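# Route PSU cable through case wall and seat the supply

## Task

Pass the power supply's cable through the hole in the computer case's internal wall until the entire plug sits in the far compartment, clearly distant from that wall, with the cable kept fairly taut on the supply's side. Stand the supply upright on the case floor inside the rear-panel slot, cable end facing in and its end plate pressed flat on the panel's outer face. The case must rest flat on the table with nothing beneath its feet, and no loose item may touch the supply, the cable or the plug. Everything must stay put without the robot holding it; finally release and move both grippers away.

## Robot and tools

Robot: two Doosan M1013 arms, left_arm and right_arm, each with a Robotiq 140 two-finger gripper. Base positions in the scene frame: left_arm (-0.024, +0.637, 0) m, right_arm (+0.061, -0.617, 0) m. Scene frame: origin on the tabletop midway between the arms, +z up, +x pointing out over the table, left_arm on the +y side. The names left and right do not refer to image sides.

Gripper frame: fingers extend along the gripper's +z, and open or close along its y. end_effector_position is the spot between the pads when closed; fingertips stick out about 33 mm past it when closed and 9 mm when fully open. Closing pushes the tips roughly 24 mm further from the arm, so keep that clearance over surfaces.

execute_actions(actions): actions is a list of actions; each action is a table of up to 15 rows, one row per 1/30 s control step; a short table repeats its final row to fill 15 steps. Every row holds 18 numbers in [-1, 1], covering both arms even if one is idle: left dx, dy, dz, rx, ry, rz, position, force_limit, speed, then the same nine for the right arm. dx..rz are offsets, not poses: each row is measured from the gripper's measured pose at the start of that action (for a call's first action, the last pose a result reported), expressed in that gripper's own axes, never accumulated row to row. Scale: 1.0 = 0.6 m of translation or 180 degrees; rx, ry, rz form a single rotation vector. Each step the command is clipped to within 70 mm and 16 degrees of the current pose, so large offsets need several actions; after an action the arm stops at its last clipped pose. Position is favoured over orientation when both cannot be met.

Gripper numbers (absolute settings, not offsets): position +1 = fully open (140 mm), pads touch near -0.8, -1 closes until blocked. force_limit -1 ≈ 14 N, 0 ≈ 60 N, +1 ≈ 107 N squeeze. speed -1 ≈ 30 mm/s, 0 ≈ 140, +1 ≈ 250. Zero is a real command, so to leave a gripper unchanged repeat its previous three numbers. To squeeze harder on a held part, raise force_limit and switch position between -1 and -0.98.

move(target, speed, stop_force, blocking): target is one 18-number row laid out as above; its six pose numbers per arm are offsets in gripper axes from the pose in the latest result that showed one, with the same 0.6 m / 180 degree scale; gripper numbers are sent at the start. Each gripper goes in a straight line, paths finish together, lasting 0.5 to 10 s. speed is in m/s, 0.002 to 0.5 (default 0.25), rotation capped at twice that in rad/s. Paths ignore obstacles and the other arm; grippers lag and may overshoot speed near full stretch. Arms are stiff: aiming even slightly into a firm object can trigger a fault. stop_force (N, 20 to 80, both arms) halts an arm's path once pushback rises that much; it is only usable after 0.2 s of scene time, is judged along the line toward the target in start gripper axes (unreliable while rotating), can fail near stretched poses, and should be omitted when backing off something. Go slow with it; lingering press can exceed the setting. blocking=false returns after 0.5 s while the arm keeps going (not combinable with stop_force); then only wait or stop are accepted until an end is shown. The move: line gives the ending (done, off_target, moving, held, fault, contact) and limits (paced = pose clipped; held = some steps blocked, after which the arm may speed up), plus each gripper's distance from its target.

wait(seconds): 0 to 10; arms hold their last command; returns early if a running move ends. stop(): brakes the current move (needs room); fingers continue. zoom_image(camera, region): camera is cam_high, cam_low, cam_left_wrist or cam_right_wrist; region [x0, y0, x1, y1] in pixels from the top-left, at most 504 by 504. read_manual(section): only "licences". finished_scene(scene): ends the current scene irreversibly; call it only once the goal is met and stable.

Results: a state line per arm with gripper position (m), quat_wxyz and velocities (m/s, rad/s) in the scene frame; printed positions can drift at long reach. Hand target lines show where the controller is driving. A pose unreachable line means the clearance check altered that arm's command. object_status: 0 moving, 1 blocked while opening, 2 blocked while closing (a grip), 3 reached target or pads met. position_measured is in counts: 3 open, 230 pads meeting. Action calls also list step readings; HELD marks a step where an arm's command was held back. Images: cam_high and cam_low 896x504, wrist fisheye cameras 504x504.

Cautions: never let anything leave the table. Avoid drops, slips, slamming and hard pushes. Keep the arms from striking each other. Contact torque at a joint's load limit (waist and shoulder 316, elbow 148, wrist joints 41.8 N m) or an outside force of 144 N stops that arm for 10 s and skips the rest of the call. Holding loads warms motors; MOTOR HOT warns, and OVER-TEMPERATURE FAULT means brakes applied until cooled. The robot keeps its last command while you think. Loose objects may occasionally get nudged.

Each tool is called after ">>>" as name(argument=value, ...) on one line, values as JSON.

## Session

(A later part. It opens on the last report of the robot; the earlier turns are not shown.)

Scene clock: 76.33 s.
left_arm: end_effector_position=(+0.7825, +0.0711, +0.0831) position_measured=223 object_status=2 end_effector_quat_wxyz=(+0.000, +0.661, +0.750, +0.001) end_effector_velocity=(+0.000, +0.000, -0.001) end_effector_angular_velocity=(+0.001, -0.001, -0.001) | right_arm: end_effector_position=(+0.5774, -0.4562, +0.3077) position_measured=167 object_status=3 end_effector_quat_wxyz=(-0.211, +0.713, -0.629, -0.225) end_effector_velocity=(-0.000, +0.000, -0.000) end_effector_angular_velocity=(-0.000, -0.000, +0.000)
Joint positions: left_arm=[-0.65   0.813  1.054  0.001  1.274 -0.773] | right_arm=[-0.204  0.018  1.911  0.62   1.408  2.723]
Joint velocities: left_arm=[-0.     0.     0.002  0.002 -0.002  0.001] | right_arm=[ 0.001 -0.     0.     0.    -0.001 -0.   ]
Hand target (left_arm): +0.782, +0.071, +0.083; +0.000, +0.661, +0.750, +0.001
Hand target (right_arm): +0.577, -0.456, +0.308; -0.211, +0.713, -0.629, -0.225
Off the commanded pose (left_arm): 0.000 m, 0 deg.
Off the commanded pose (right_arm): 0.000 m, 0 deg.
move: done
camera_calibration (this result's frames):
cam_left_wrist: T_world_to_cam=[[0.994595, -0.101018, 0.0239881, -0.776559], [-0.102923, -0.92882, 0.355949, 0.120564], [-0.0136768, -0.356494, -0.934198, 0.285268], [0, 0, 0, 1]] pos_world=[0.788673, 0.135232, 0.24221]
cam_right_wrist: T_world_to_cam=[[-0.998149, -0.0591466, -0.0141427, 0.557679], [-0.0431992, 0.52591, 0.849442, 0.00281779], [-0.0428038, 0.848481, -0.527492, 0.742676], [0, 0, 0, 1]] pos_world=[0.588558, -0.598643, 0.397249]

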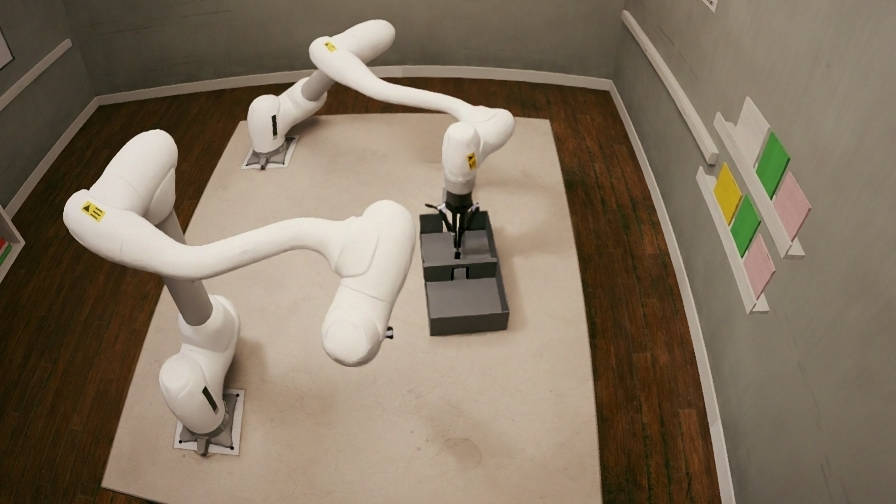

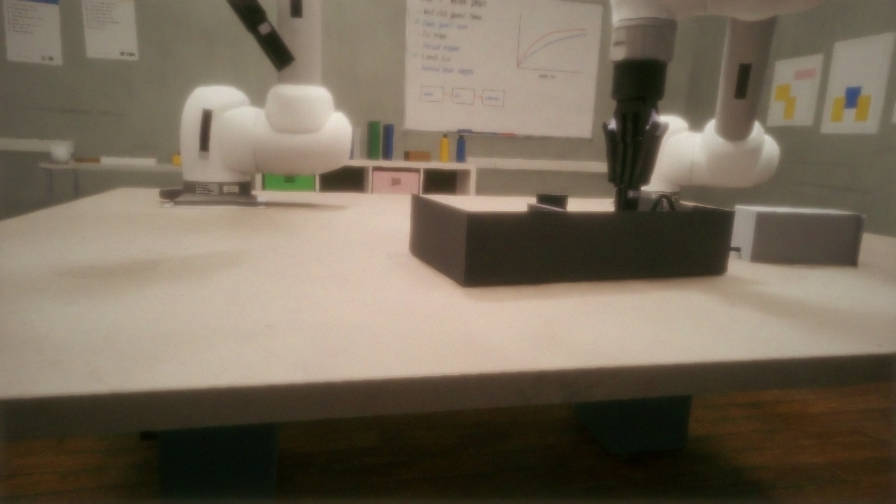

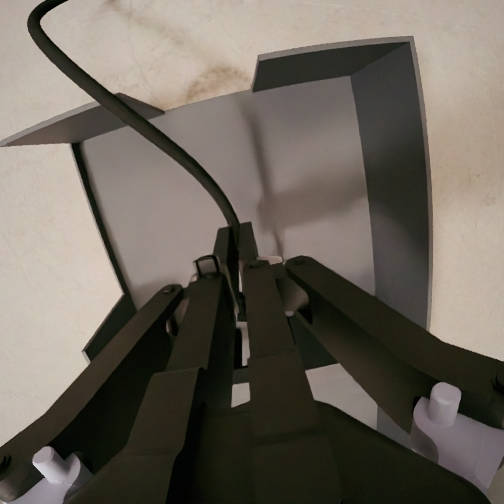

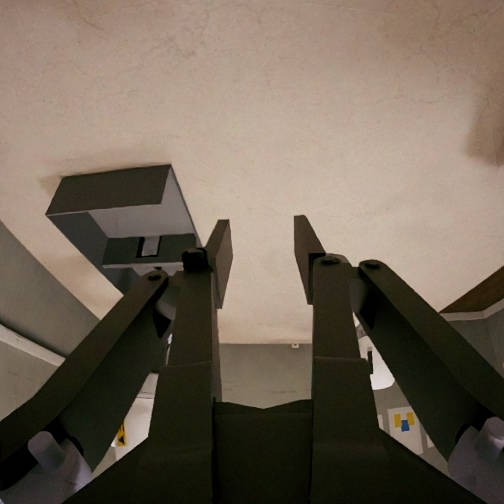

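>>> move(target=[-0.03,0,0.015,0,-0.06,0,-1,-0.5,-0.5,0,0,0,0,0,0,-0.3,-0.5,0], speed=0.1)

>>> move(target=[-0.11,0,0.021,0,0,0,-1,-0.5,-0.5,0,0,0,0,0,0,-0.3,-0.5,0], speed=0.02, stop_force=20)

>>> zoom_image(camera="cam_high", region=[410,200,530,320])

Scene clock: 90.90 s.
left_arm: end_effector_position=(+0.7847, +0.0533, +0.0741) position_measured=223 object_status=2 end_effector_quat_wxyz=(+0.071, +0.659, +0.747, -0.061) end_effector_velocity=(-0.000, -0.002, +0.002) end_effector_angular_velocity=(-0.012, -0.003, -0.000) | right_arm: end_effector_position=(+0.5774, -0.4562, +0.3077) position_measured=167 object_status=3 end_effector_quat_wxyz=(-0.211, +0.713, -0.629, -0.225) end_effector_velocity=(+0.000, +0.001, -0.000) end_effector_angular_velocity=(-0.000, -0.001, +0.001)
Joint positions: left_arm=[-0.617  0.772  1.158 -0.154  1.089 -0.676] | right_arm=[-0.204  0.018  1.911  0.62   1.408  2.723]
Joint velocities: left_arm=[ 0.001 -0.004  0.005 -0.011 -0.01   0.007] | right_arm=[ 0.001  0.    -0.     0.    -0.001  0.   ]
Hand target (left_arm): +0.785, +0.053, +0.074; +0.071, +0.659, +0.747, -0.061
Hand target (right_arm): +0.577, -0.456, +0.308; -0.211, +0.713, -0.629, -0.225
Off the commanded pose (left_arm): 0.000 m, 0 deg.
Off the commanded pose (right_arm): 0.000 m, 0 deg.
move: done
camera_calibration (this result's frames):
cam_left_wrist: T_world_to_cam=[[0.99351, -0.0928893, 0.0656498, -0.783028], [-0.113506, -0.847131, 0.51912, 0.0993418], [0.00739321, -0.523203, -0.852176, 0.256836], [0, 0, 0, 1]] pos_world=[0.787323, 0.145798, 0.218705]
cam_right_wrist: T_world_to_cam=[[-0.998149, -0.0591466, -0.0141427, 0.557679], [-0.0431992, 0.52591, 0.849442, 0.00281778], [-0.0428039, 0.848481, -0.527492, 0.742676], [0, 0, 0, 1]] pos_world=[0.588558, -0.598643, 0.397249]

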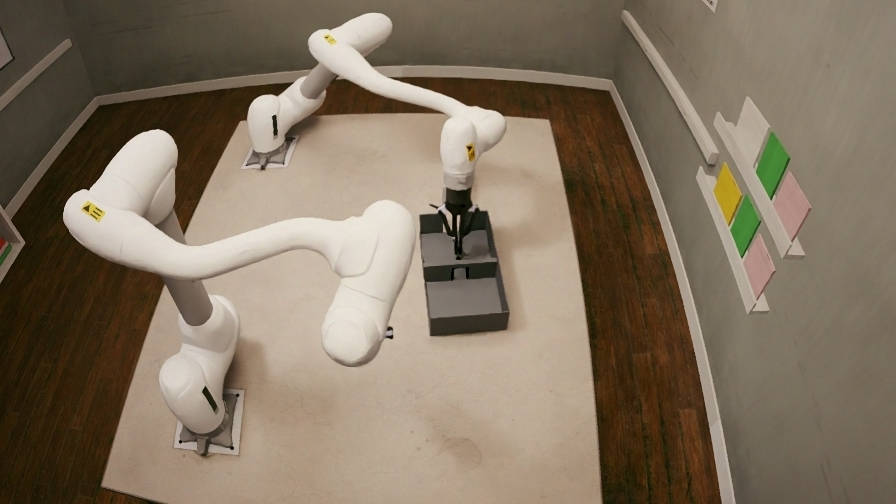

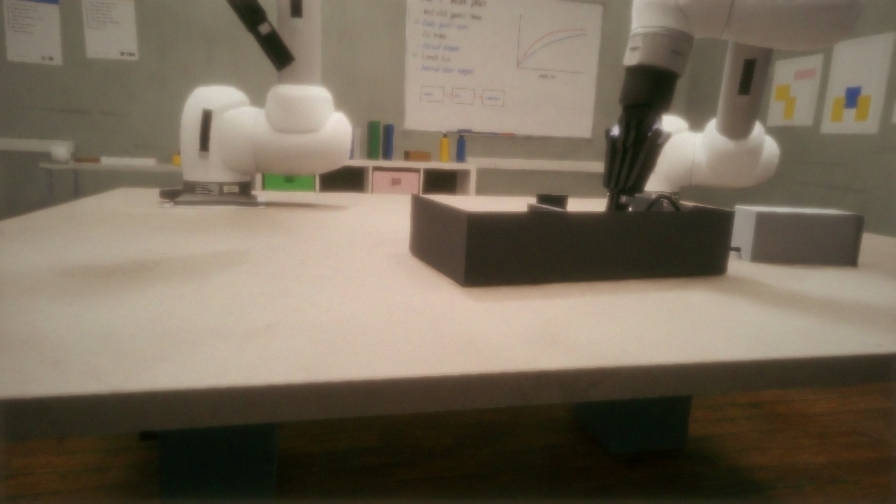

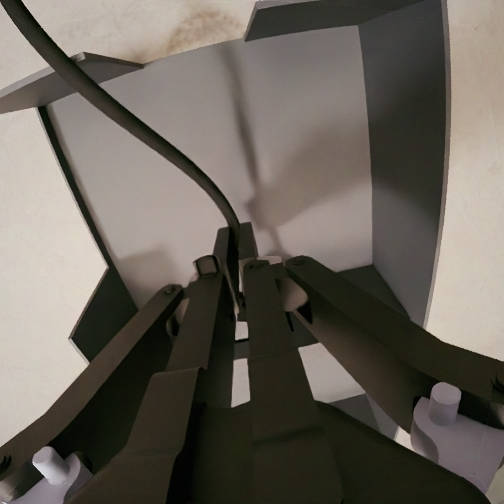

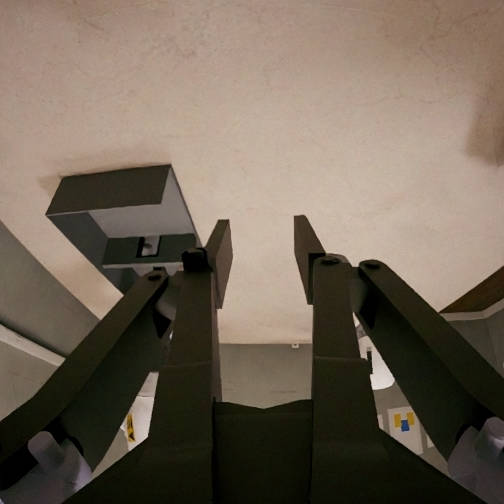

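Scene clock: 94.53 s.
left_arm: end_effector_position=(+0.7932, -0.0133, +0.0740) position_measured=223 object_status=2 end_effector_quat_wxyz=(+0.071, +0.659, +0.747, -0.061) end_effector_velocity=(+0.000, -0.002, -0.001) end_effector_angular_velocity=(-0.000, +0.000, -0.000) | right_arm: end_effector_position=(+0.5774, -0.4562, +0.3077) position_measured=167 object_status=3 end_effector_quat_wxyz=(-0.211, +0.713, -0.629, -0.225) end_effector_velocity=(+0.000, -0.000, +0.000) end_effector_angular_velocity=(+0.000, +0.000, -0.001)
Joint positions: left_arm=[-0.667  0.849  1.015 -0.143  1.147 -0.739] | right_arm=[-0.204  0.018  1.911  0.62   1.408  2.723]
Joint velocities: left_arm=[-0.001  0.003 -0.003 -0.     0.    -0.001] | right_arm=[-0.001  0.    -0.     0.     0.001  0.   ]
Hand target (left_arm): +0.793, -0.013, +0.074; +0.071, +0.659, +0.747, -0.061
Hand target (right_arm): +0.577, -0.456, +0.308; -0.211, +0.713, -0.629, -0.225
Off the commanded pose (left_arm): 0.000 m, 0 deg.
Off the commanded pose (right_arm): 0.000 m, 0 deg.
move: done
camera_calibration (this result's frames):
cam_left_wrist: T_world_to_cam=[[0.993517, -0.0927878, 0.065686, -0.797657], [-0.113439, -0.847087, 0.519206, 0.0439031], [0.00746582, -0.523291, -0.852121, 0.22186], [0, 0, 0, 1]] pos_world=[0.79581, 0.0792744, 0.218652]
cam_right_wrist: T_world_to_cam=[[-0.998149, -0.0591465, -0.0141426, 0.557679], [-0.043199, 0.52591, 0.849442, 0.00281771], [-0.0428038, 0.848481, -0.527492, 0.742676], [0, 0, 0, 1]] pos_world=[0.588558, -0.598643, 0.397249]

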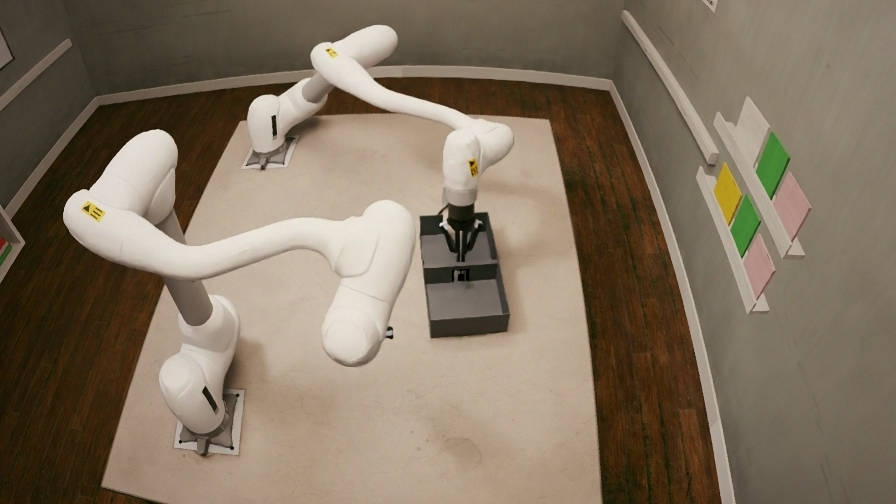

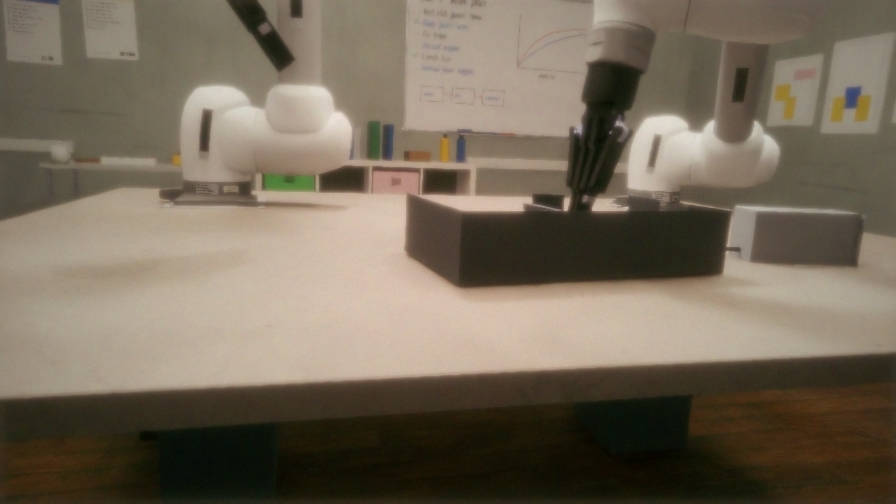

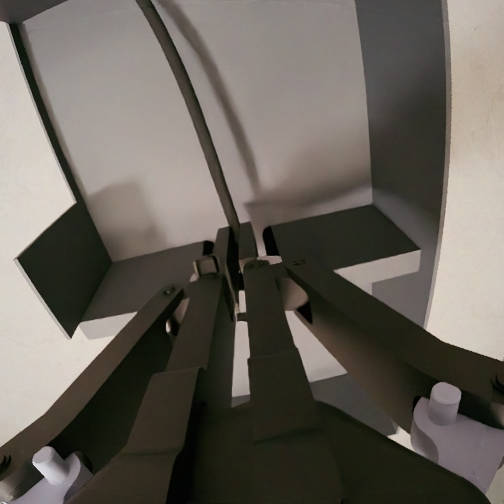

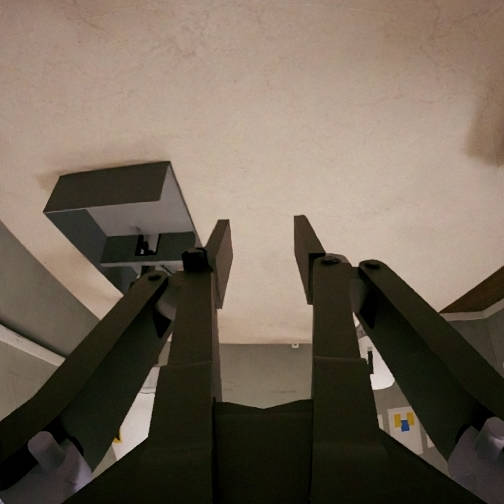

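Region (410, 200, 530, 320) of cam_high's 896x504 image, scaled by 4.200, with more detail than that image has.

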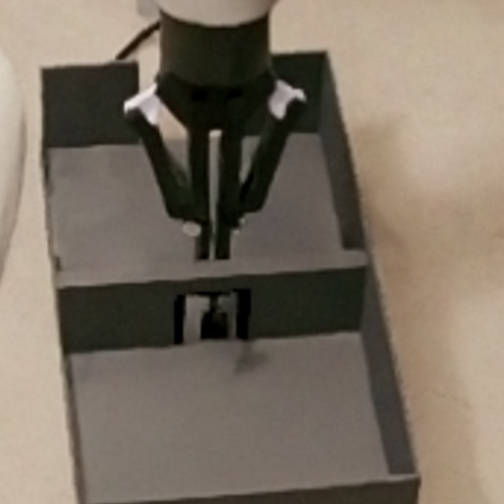

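>>> execute_actions(actions=[])

>>> move(target=[0,0,0,0,0,0,-1,-0.5,-0.5,-0.245,-0.408,0.45,0,0,0,-0.3,-0.5,0])

Scene clock: 117.33 s.
left_arm: end_effector_position=(+0.7932, -0.0134, +0.0740) position_measured=223 object_status=2 end_effector_quat_wxyz=(+0.071, +0.659, +0.747, -0.061) end_effector_velocity=(+0.000, +0.000, +0.000) end_effector_angular_velocity=(+0.000, -0.000, +0.001) | right_arm: end_effector_position=(+0.5774, -0.4562, +0.3077) position_measured=167 object_status=3 end_effector_quat_wxyz=(-0.211, +0.713, -0.629, -0.225) end_effector_velocity=(-0.000, +0.000, +0.000) end_effector_angular_velocity=(+0.000, +0.001, +0.001)
Joint positions: left_arm=[-0.667  0.849  1.014 -0.143  1.147 -0.739] | right_arm=[-0.204  0.018  1.911  0.62   1.408  2.723]
Joint velocities: left_arm=[ 0.     0.    -0.001  0.001  0.001 -0.001] | right_arm=[ 0.     0.    -0.     0.     0.001  0.   ]
Hand target (left_arm): +0.793, -0.013, +0.074; +0.071, +0.659, +0.747, -0.061
Hand target (right_arm): +0.577, -0.456, +0.308; -0.211, +0.713, -0.629, -0.225
Off the commanded pose (left_arm): 0.000 m, 0 deg.
Off the commanded pose (right_arm): 0.000 m, 0 deg.
camera_calibration (this result's frames):
cam_left_wrist: T_world_to_cam=[[0.993516, -0.0927966, 0.0656817, -0.797684], [-0.113445, -0.84709, 0.519201, 0.043796], [0.00745823, -0.523286, -0.852125, 0.221792], [0, 0, 0, 1]] pos_world=[0.795827, 0.0791371, 0.218649]
cam_right_wrist: T_world_to_cam=[[-0.998149, -0.0591466, -0.0141425, 0.557679], [-0.043199, 0.52591, 0.849442, 0.00281766], [-0.0428039, 0.848481, -0.527492, 0.742676], [0, 0, 0, 1]] pos_world=[0.588558, -0.598643, 0.397249]

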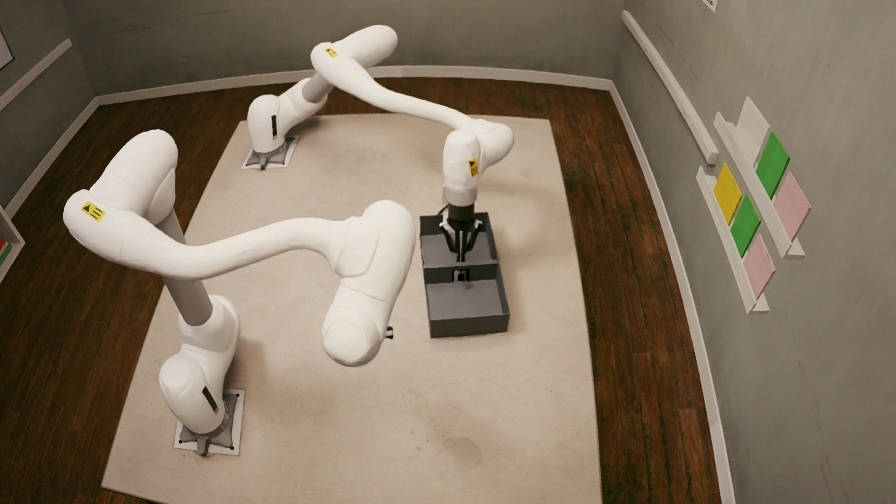

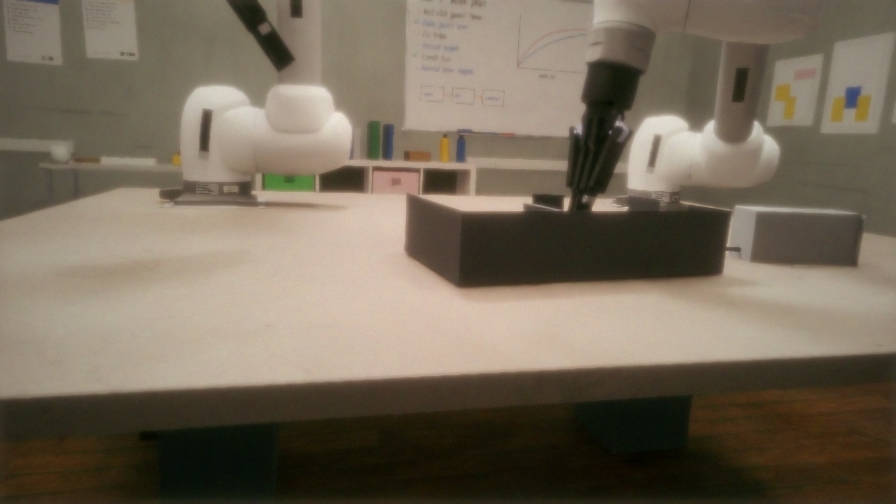

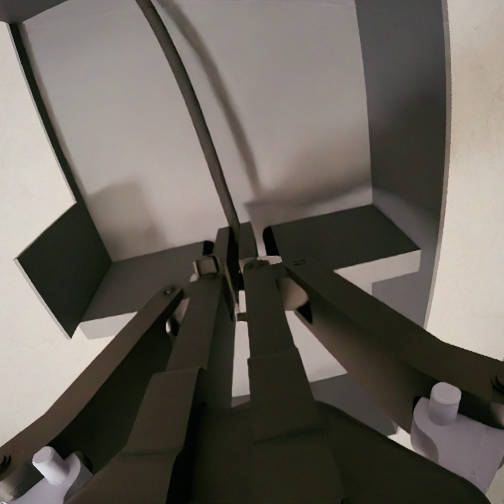

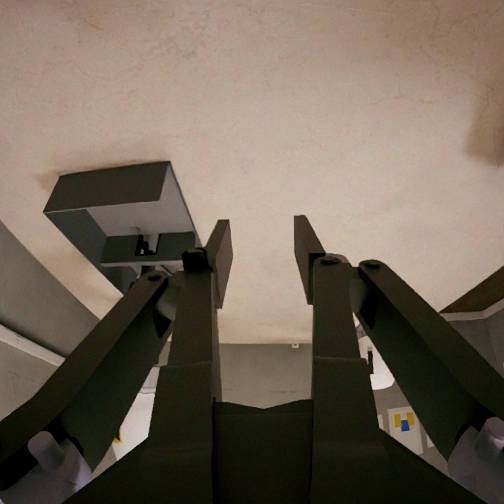

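Scene clock: 119.47 s.
left_arm: end_effector_position=(+0.7932, -0.0134, +0.0740) position_measured=223 object_status=2 end_effector_quat_wxyz=(+0.071, +0.659, +0.747, -0.061) end_effector_velocity=(-0.000, +0.000, +0.001) end_effector_angular_velocity=(+0.001, +0.000, +0.001) | right_arm: end_effector_position=(+0.7891, -0.1508, +0.1802) position_measured=167 object_status=3 end_effector_quat_wxyz=(-0.212, +0.713, -0.629, -0.226) end_effector_velocity=(+0.001, +0.001, -0.000) end_effector_angular_velocity=(+0.000, -0.000, +0.000)
Joint positions: left_arm=[-0.667  0.849  1.014 -0.143  1.147 -0.739] | right_arm=[0.228 0.493 1.541 0.711 1.08  2.984]
Joint velocities: left_arm=[-0.    -0.001 -0.     0.001  0.001 -0.001] | right_arm=[ 0.001  0.002 -0.003  0.    -0.     0.001]
Hand target (left_arm): +0.793, -0.013, +0.074; +0.071, +0.659, +0.747, -0.061
Hand target (right_arm): +0.789, -0.151, +0.180; -0.212, +0.713, -0.629, -0.226
Off the commanded pose (left_arm): 0.000 m, 0 deg.
Off the commanded pose (right_arm): 0.001 m, 0 deg.
move: done
camera_calibration (this result's frames):
cam_left_wrist: T_world_to_cam=[[0.993516, -0.0927964, 0.0656817, -0.797684], [-0.113444, -0.84709, 0.519201, 0.0437959], [0.0074583, -0.523286, -0.852125, 0.221792], [0, 0, 0, 1]] pos_world=[0.795826, 0.0791371, 0.218649]
cam_right_wrist: T_world_to_cam=[[-0.998158, -0.0590542, -0.0138985, 0.785267], [-0.0428974, 0.525018, 0.850009, -0.0408151], [-0.0428997, 0.84904, -0.526584, 0.425313], [0, 0, 0, 1]] pos_world=[0.800315, -0.293306, 0.26957]

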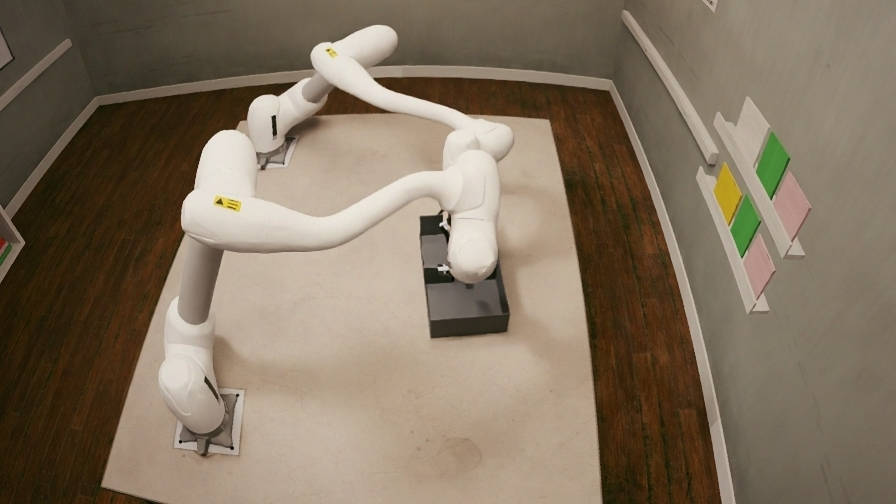

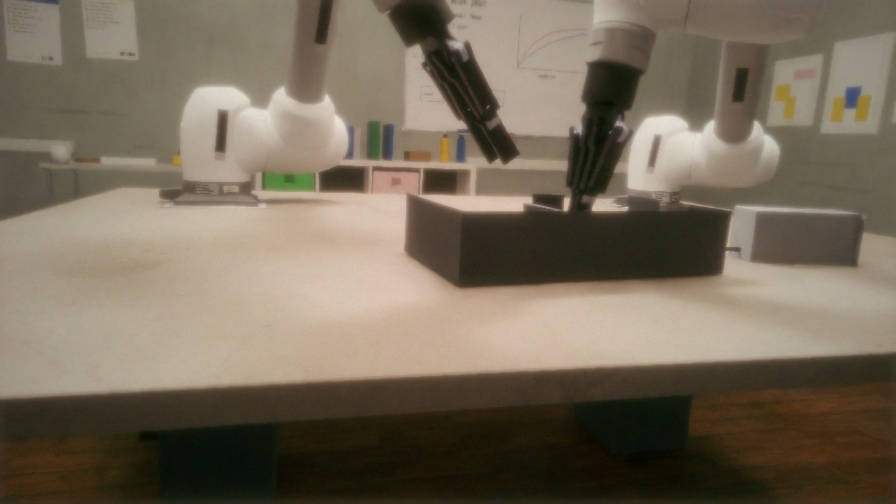

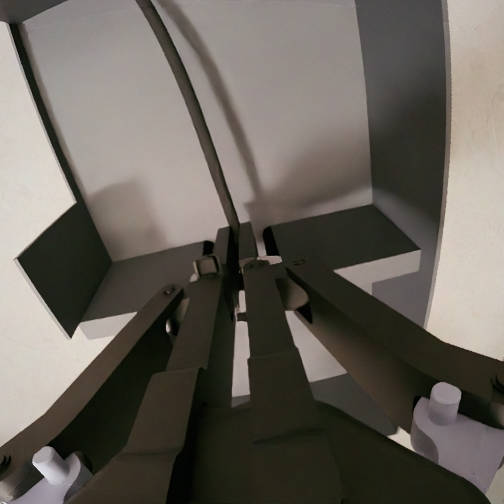

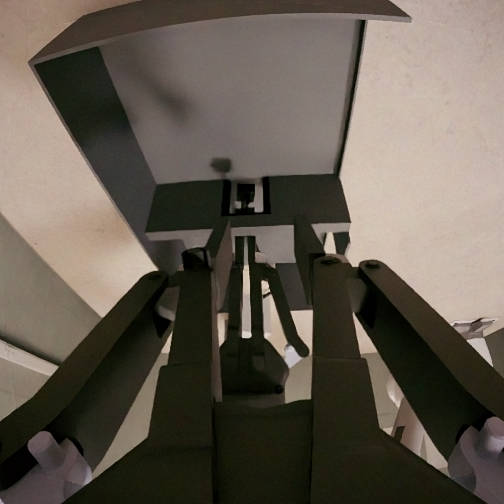

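>>> move(target=[0,0,0,0,0,0,-1,-0.5,-0.5,0.03,-0.015,0.14,0,0,0,-0.3,-0.5,0], speed=0.1)

>>> zoom_image(camera="cam_right_wrist", region=[150,100,370,320])

Scene clock: 133.10 s.
left_arm: end_effector_position=(+0.7932, -0.0134, +0.0740) position_measured=223 object_status=2 end_effector_quat_wxyz=(+0.071, +0.659, +0.747, -0.061) end_effector_velocity=(+0.000, +0.001, -0.002) end_effector_angular_velocity=(+0.003, -0.000, -0.001) | right_arm: end_effector_position=(+0.7952, -0.1150, +0.1018) position_measured=167 object_status=3 end_effector_quat_wxyz=(-0.212, +0.713, -0.629, -0.226) end_effector_velocity=(-0.001, +0.001, -0.001) end_effector_angular_velocity=(-0.001, +0.001, +0.001)
Joint positions: left_arm=[-0.667  0.849  1.014 -0.143  1.147 -0.739] | right_arm=[0.268 0.581 1.556 0.757 0.98  2.933]
Joint velocities: left_arm=[-0.     0.001  0.001  0.002 -0.001 -0.   ] | right_arm=[ 0.001  0.001  0.     0.    -0.    -0.001]
Hand target (left_arm): +0.793, -0.013, +0.074; +0.071, +0.659, +0.747, -0.061
Hand target (right_arm): +0.795, -0.115, +0.102; -0.212, +0.713, -0.629, -0.226
Off the commanded pose (left_arm): 0.000 m, 0 deg.
Off the commanded pose (right_arm): 0.000 m, 0 deg.
move: done
camera_calibration (this result's frames):
cam_left_wrist: T_world_to_cam=[[0.993516, -0.0927965, 0.0656817, -0.797684], [-0.113444, -0.84709, 0.5192, 0.043796], [0.0074583, -0.523285, -0.852125, 0.221792], [0, 0, 0, 1]] pos_world=[0.795826, 0.0791372, 0.218649]
cam_right_wrist: T_world_to_cam=[[-0.998163, -0.0589991, -0.0137467, 0.792345], [-0.0427393, 0.525024, 0.850014, 0.00712609], [-0.0429327, 0.84904, -0.526581, 0.353973], [0, 0, 0, 1]] pos_world=[0.806391, -0.257531, 0.191231]

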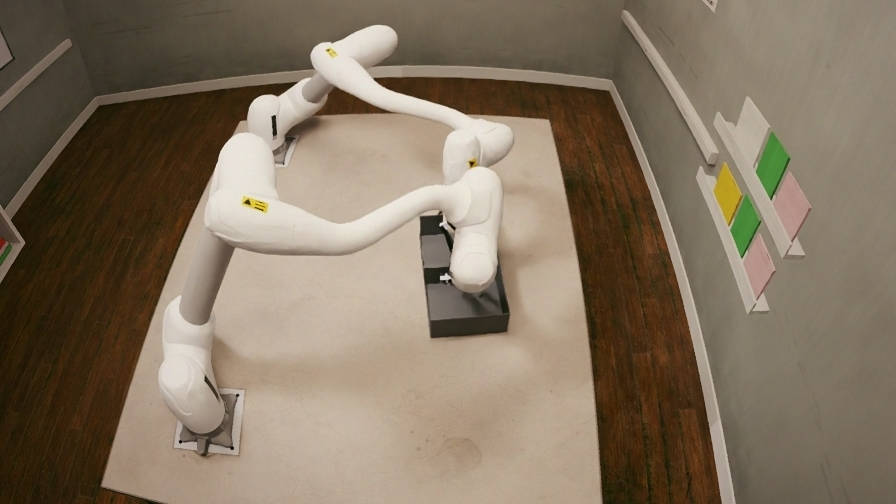

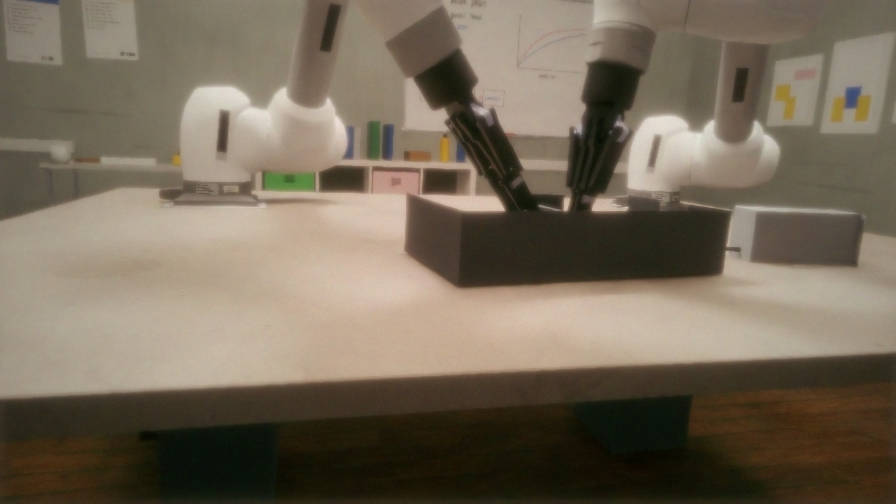

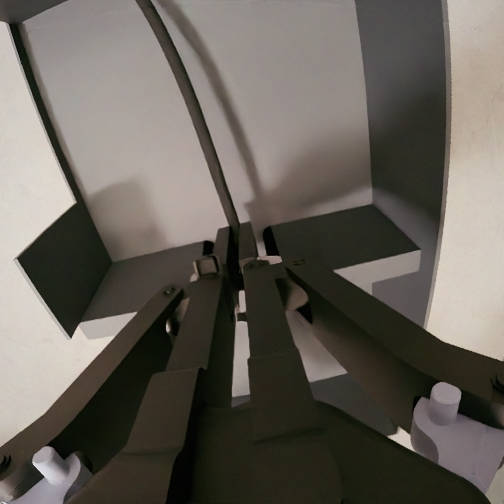

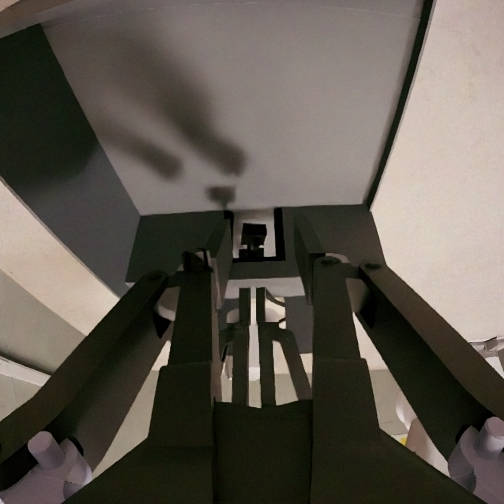

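Region (150, 100, 370, 320) of cam_right_wrist's 504x504 image, scaled by 2.291, with more detail than that image has.

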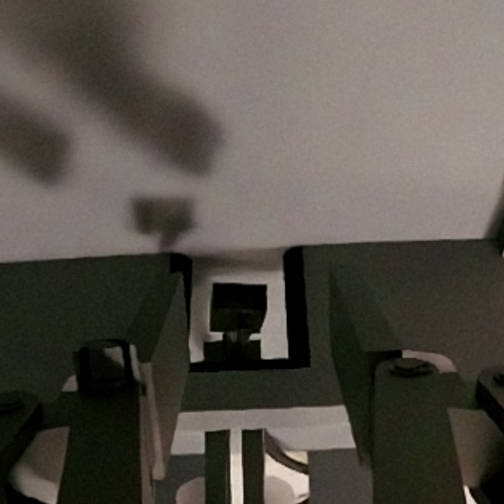

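>>> move(target=[0,0,0,0,0,0,-1,-0.5,-0.5,-0.012,-0.008,0.073,0,0,0,-0.3,-0.5,0], speed=0.04)

>>> zoom_image(camera="cam_right_wrist", region=[150,100,370,320])

Scene clock: 146.60 s.
left_arm: end_effector_position=(+0.7932, -0.0134, +0.0740) position_measured=223 object_status=2 end_effector_quat_wxyz=(+0.071, +0.659, +0.747, -0.061) end_effector_velocity=(+0.000, -0.000, +0.000) end_effector_angular_velocity=(+0.000, -0.000, -0.001) | right_arm: end_effector_position=(+0.7967, -0.0831, +0.0708) position_measured=167 object_status=3 end_effector_quat_wxyz=(-0.212, +0.713, -0.629, -0.226) end_effector_velocity=(-0.000, +0.001, -0.001) end_effector_angular_velocity=(-0.000, +0.000, +0.000)
Joint positions: left_arm=[-0.667  0.849  1.014 -0.143  1.147 -0.739] | right_arm=[0.304 0.628 1.541 0.777 0.937 2.933]
Joint velocities: left_arm=[-0.     0.    -0.001  0.     0.001  0.001] | right_arm=[ 0.001  0.002 -0.     0.    -0.001 -0.   ]
Hand target (left_arm): +0.793, -0.013, +0.074; +0.071, +0.659, +0.747, -0.061
Hand target (right_arm): +0.797, -0.083, +0.071; -0.212, +0.713, -0.629, -0.226
Off the commanded pose (left_arm): 0.000 m, 0 deg.
Off the commanded pose (right_arm): 0.000 m, 0 deg.
move: done
camera_calibration (this result's frames):
cam_left_wrist: T_world_to_cam=[[0.993516, -0.0927965, 0.0656815, -0.797684], [-0.113444, -0.84709, 0.5192, 0.043796], [0.00745816, -0.523285, -0.852125, 0.221792], [0, 0, 0, 1]] pos_world=[0.795826, 0.0791372, 0.218648]
cam_right_wrist: T_world_to_cam=[[-0.998165, -0.0589838, -0.0137202, 0.795301], [-0.0427058, 0.524967, 0.850051, 0.0167571], [-0.0429365, 0.849076, -0.526522, 0.310595], [0, 0, 0, 1]] pos_world=[0.807893, -0.225606, 0.160202]

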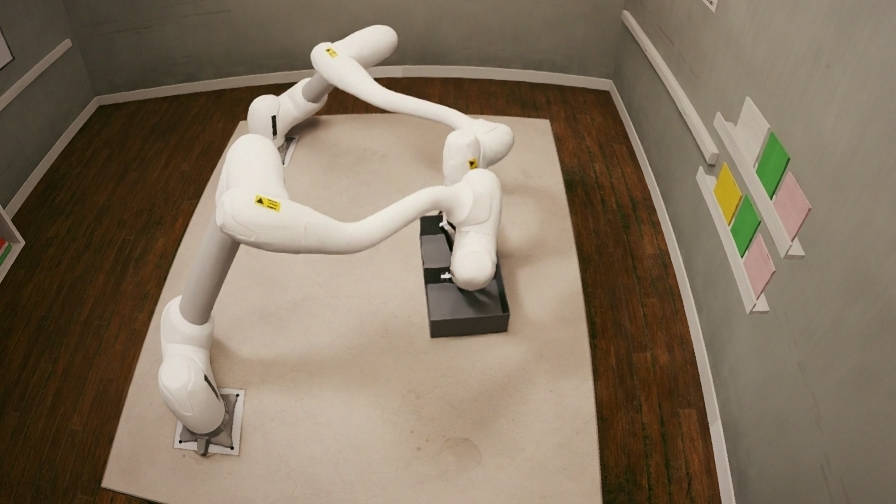

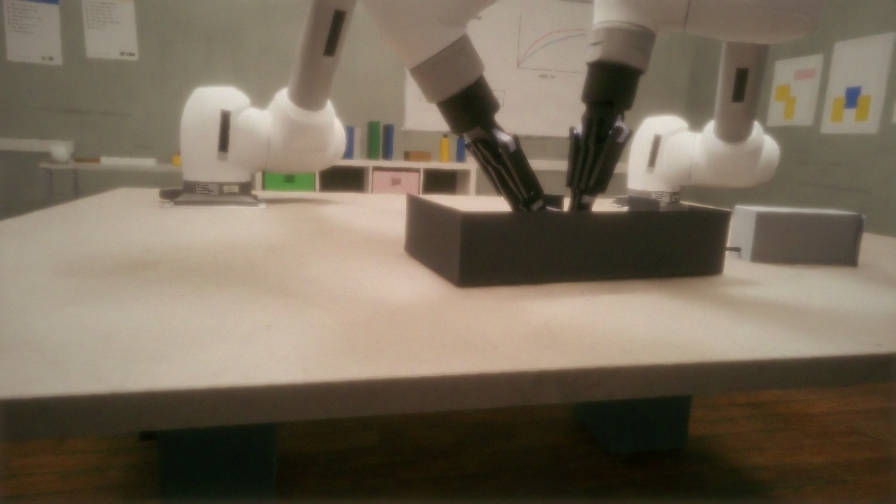

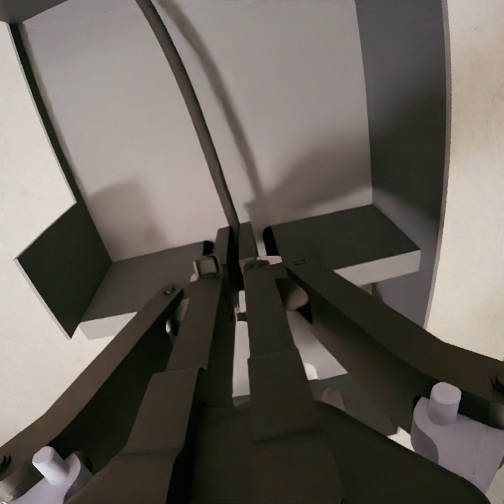

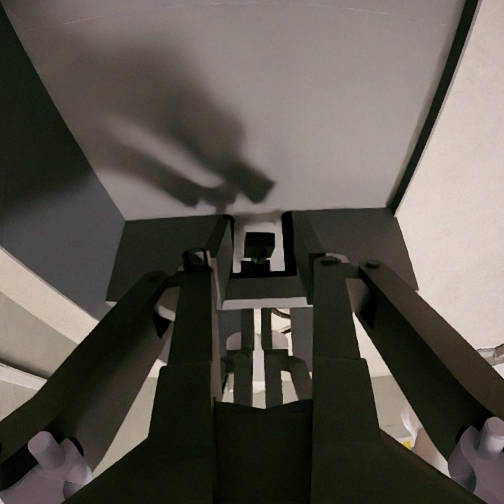

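Region (150, 100, 370, 320) of cam_right_wrist's 504x504 image, scaled by 2.291, with more detail than that image has.

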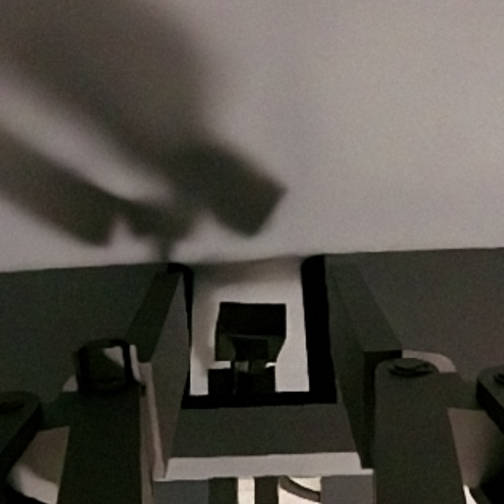

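>>> move(target=[0,0,0,0,0,0,-1,-0.5,-0.5,0,0,0,0,0,0,-1,-0.5,-0.3])

Scene clock: 152.83 s.
left_arm: end_effector_position=(+0.7932, -0.0134, +0.0740) position_measured=223 object_status=2 end_effector_quat_wxyz=(+0.071, +0.659, +0.747, -0.061) end_effector_velocity=(+0.000, -0.000, -0.000) end_effector_angular_velocity=(+0.000, -0.001, -0.001) | right_arm: end_effector_position=(+0.7967, -0.0831, +0.0708) position_measured=202 object_status=2 end_effector_quat_wxyz=(-0.212, +0.713, -0.629, -0.226) end_effector_velocity=(-0.000, -0.000, -0.000) end_effector_angular_velocity=(+0.000, +0.001, +0.001)
Joint positions: left_arm=[-0.667  0.849  1.014 -0.143  1.147 -0.739] | right_arm=[0.304 0.628 1.541 0.777 0.937 2.933]
Joint velocities: left_arm=[-0.     0.    -0.001  0.001 -0.001  0.   ] | right_arm=[-0.001 -0.     0.     0.     0.002 -0.   ]
Hand target (left_arm): +0.793, -0.013, +0.074; +0.071, +0.659, +0.747, -0.061
Hand target (right_arm): +0.797, -0.083, +0.071; -0.212, +0.713, -0.629, -0.226
Off the commanded pose (left_arm): 0.000 m, 0 deg.
Off the commanded pose (right_arm): 0.000 m, 0 deg.
move: done
camera_calibration (this result's frames):
cam_left_wrist: T_world_to_cam=[[0.993517, -0.0928067, 0.0656531, -0.797673], [-0.113438, -0.847104, 0.519178, 0.0438014], [0.00743183, -0.52326, -0.852141, 0.221814], [0, 0, 0, 1]] pos_world=[0.795822, 0.0791414, 0.218646]
cam_right_wrist: T_world_to_cam=[[-0.998168, -0.0588983, -0.0138395, 0.795383], [-0.0427607, 0.524935, 0.850068, 0.0167668], [-0.0428027, 0.849102, -0.526492, 0.310481], [0, 0, 0, 1]] pos_world=[0.807933, -0.225585, 0.160221]

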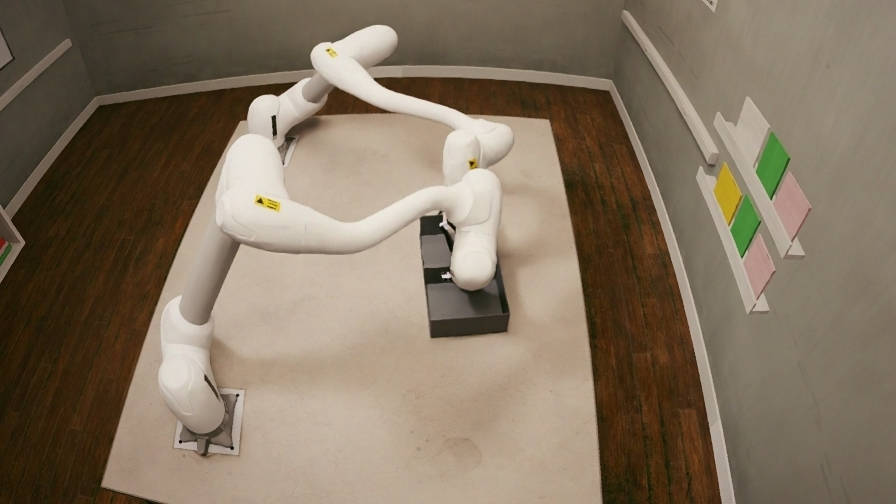

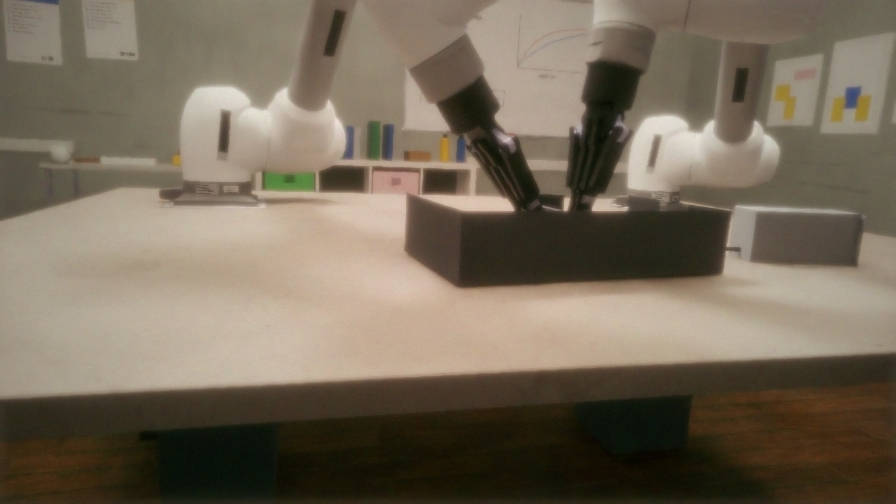

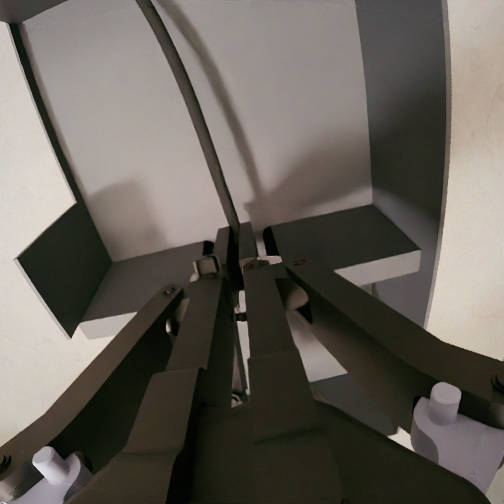

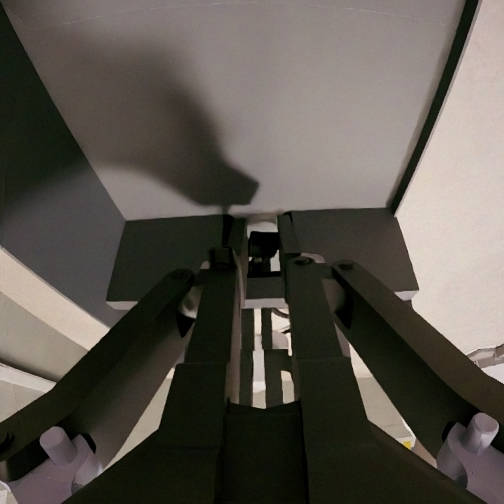

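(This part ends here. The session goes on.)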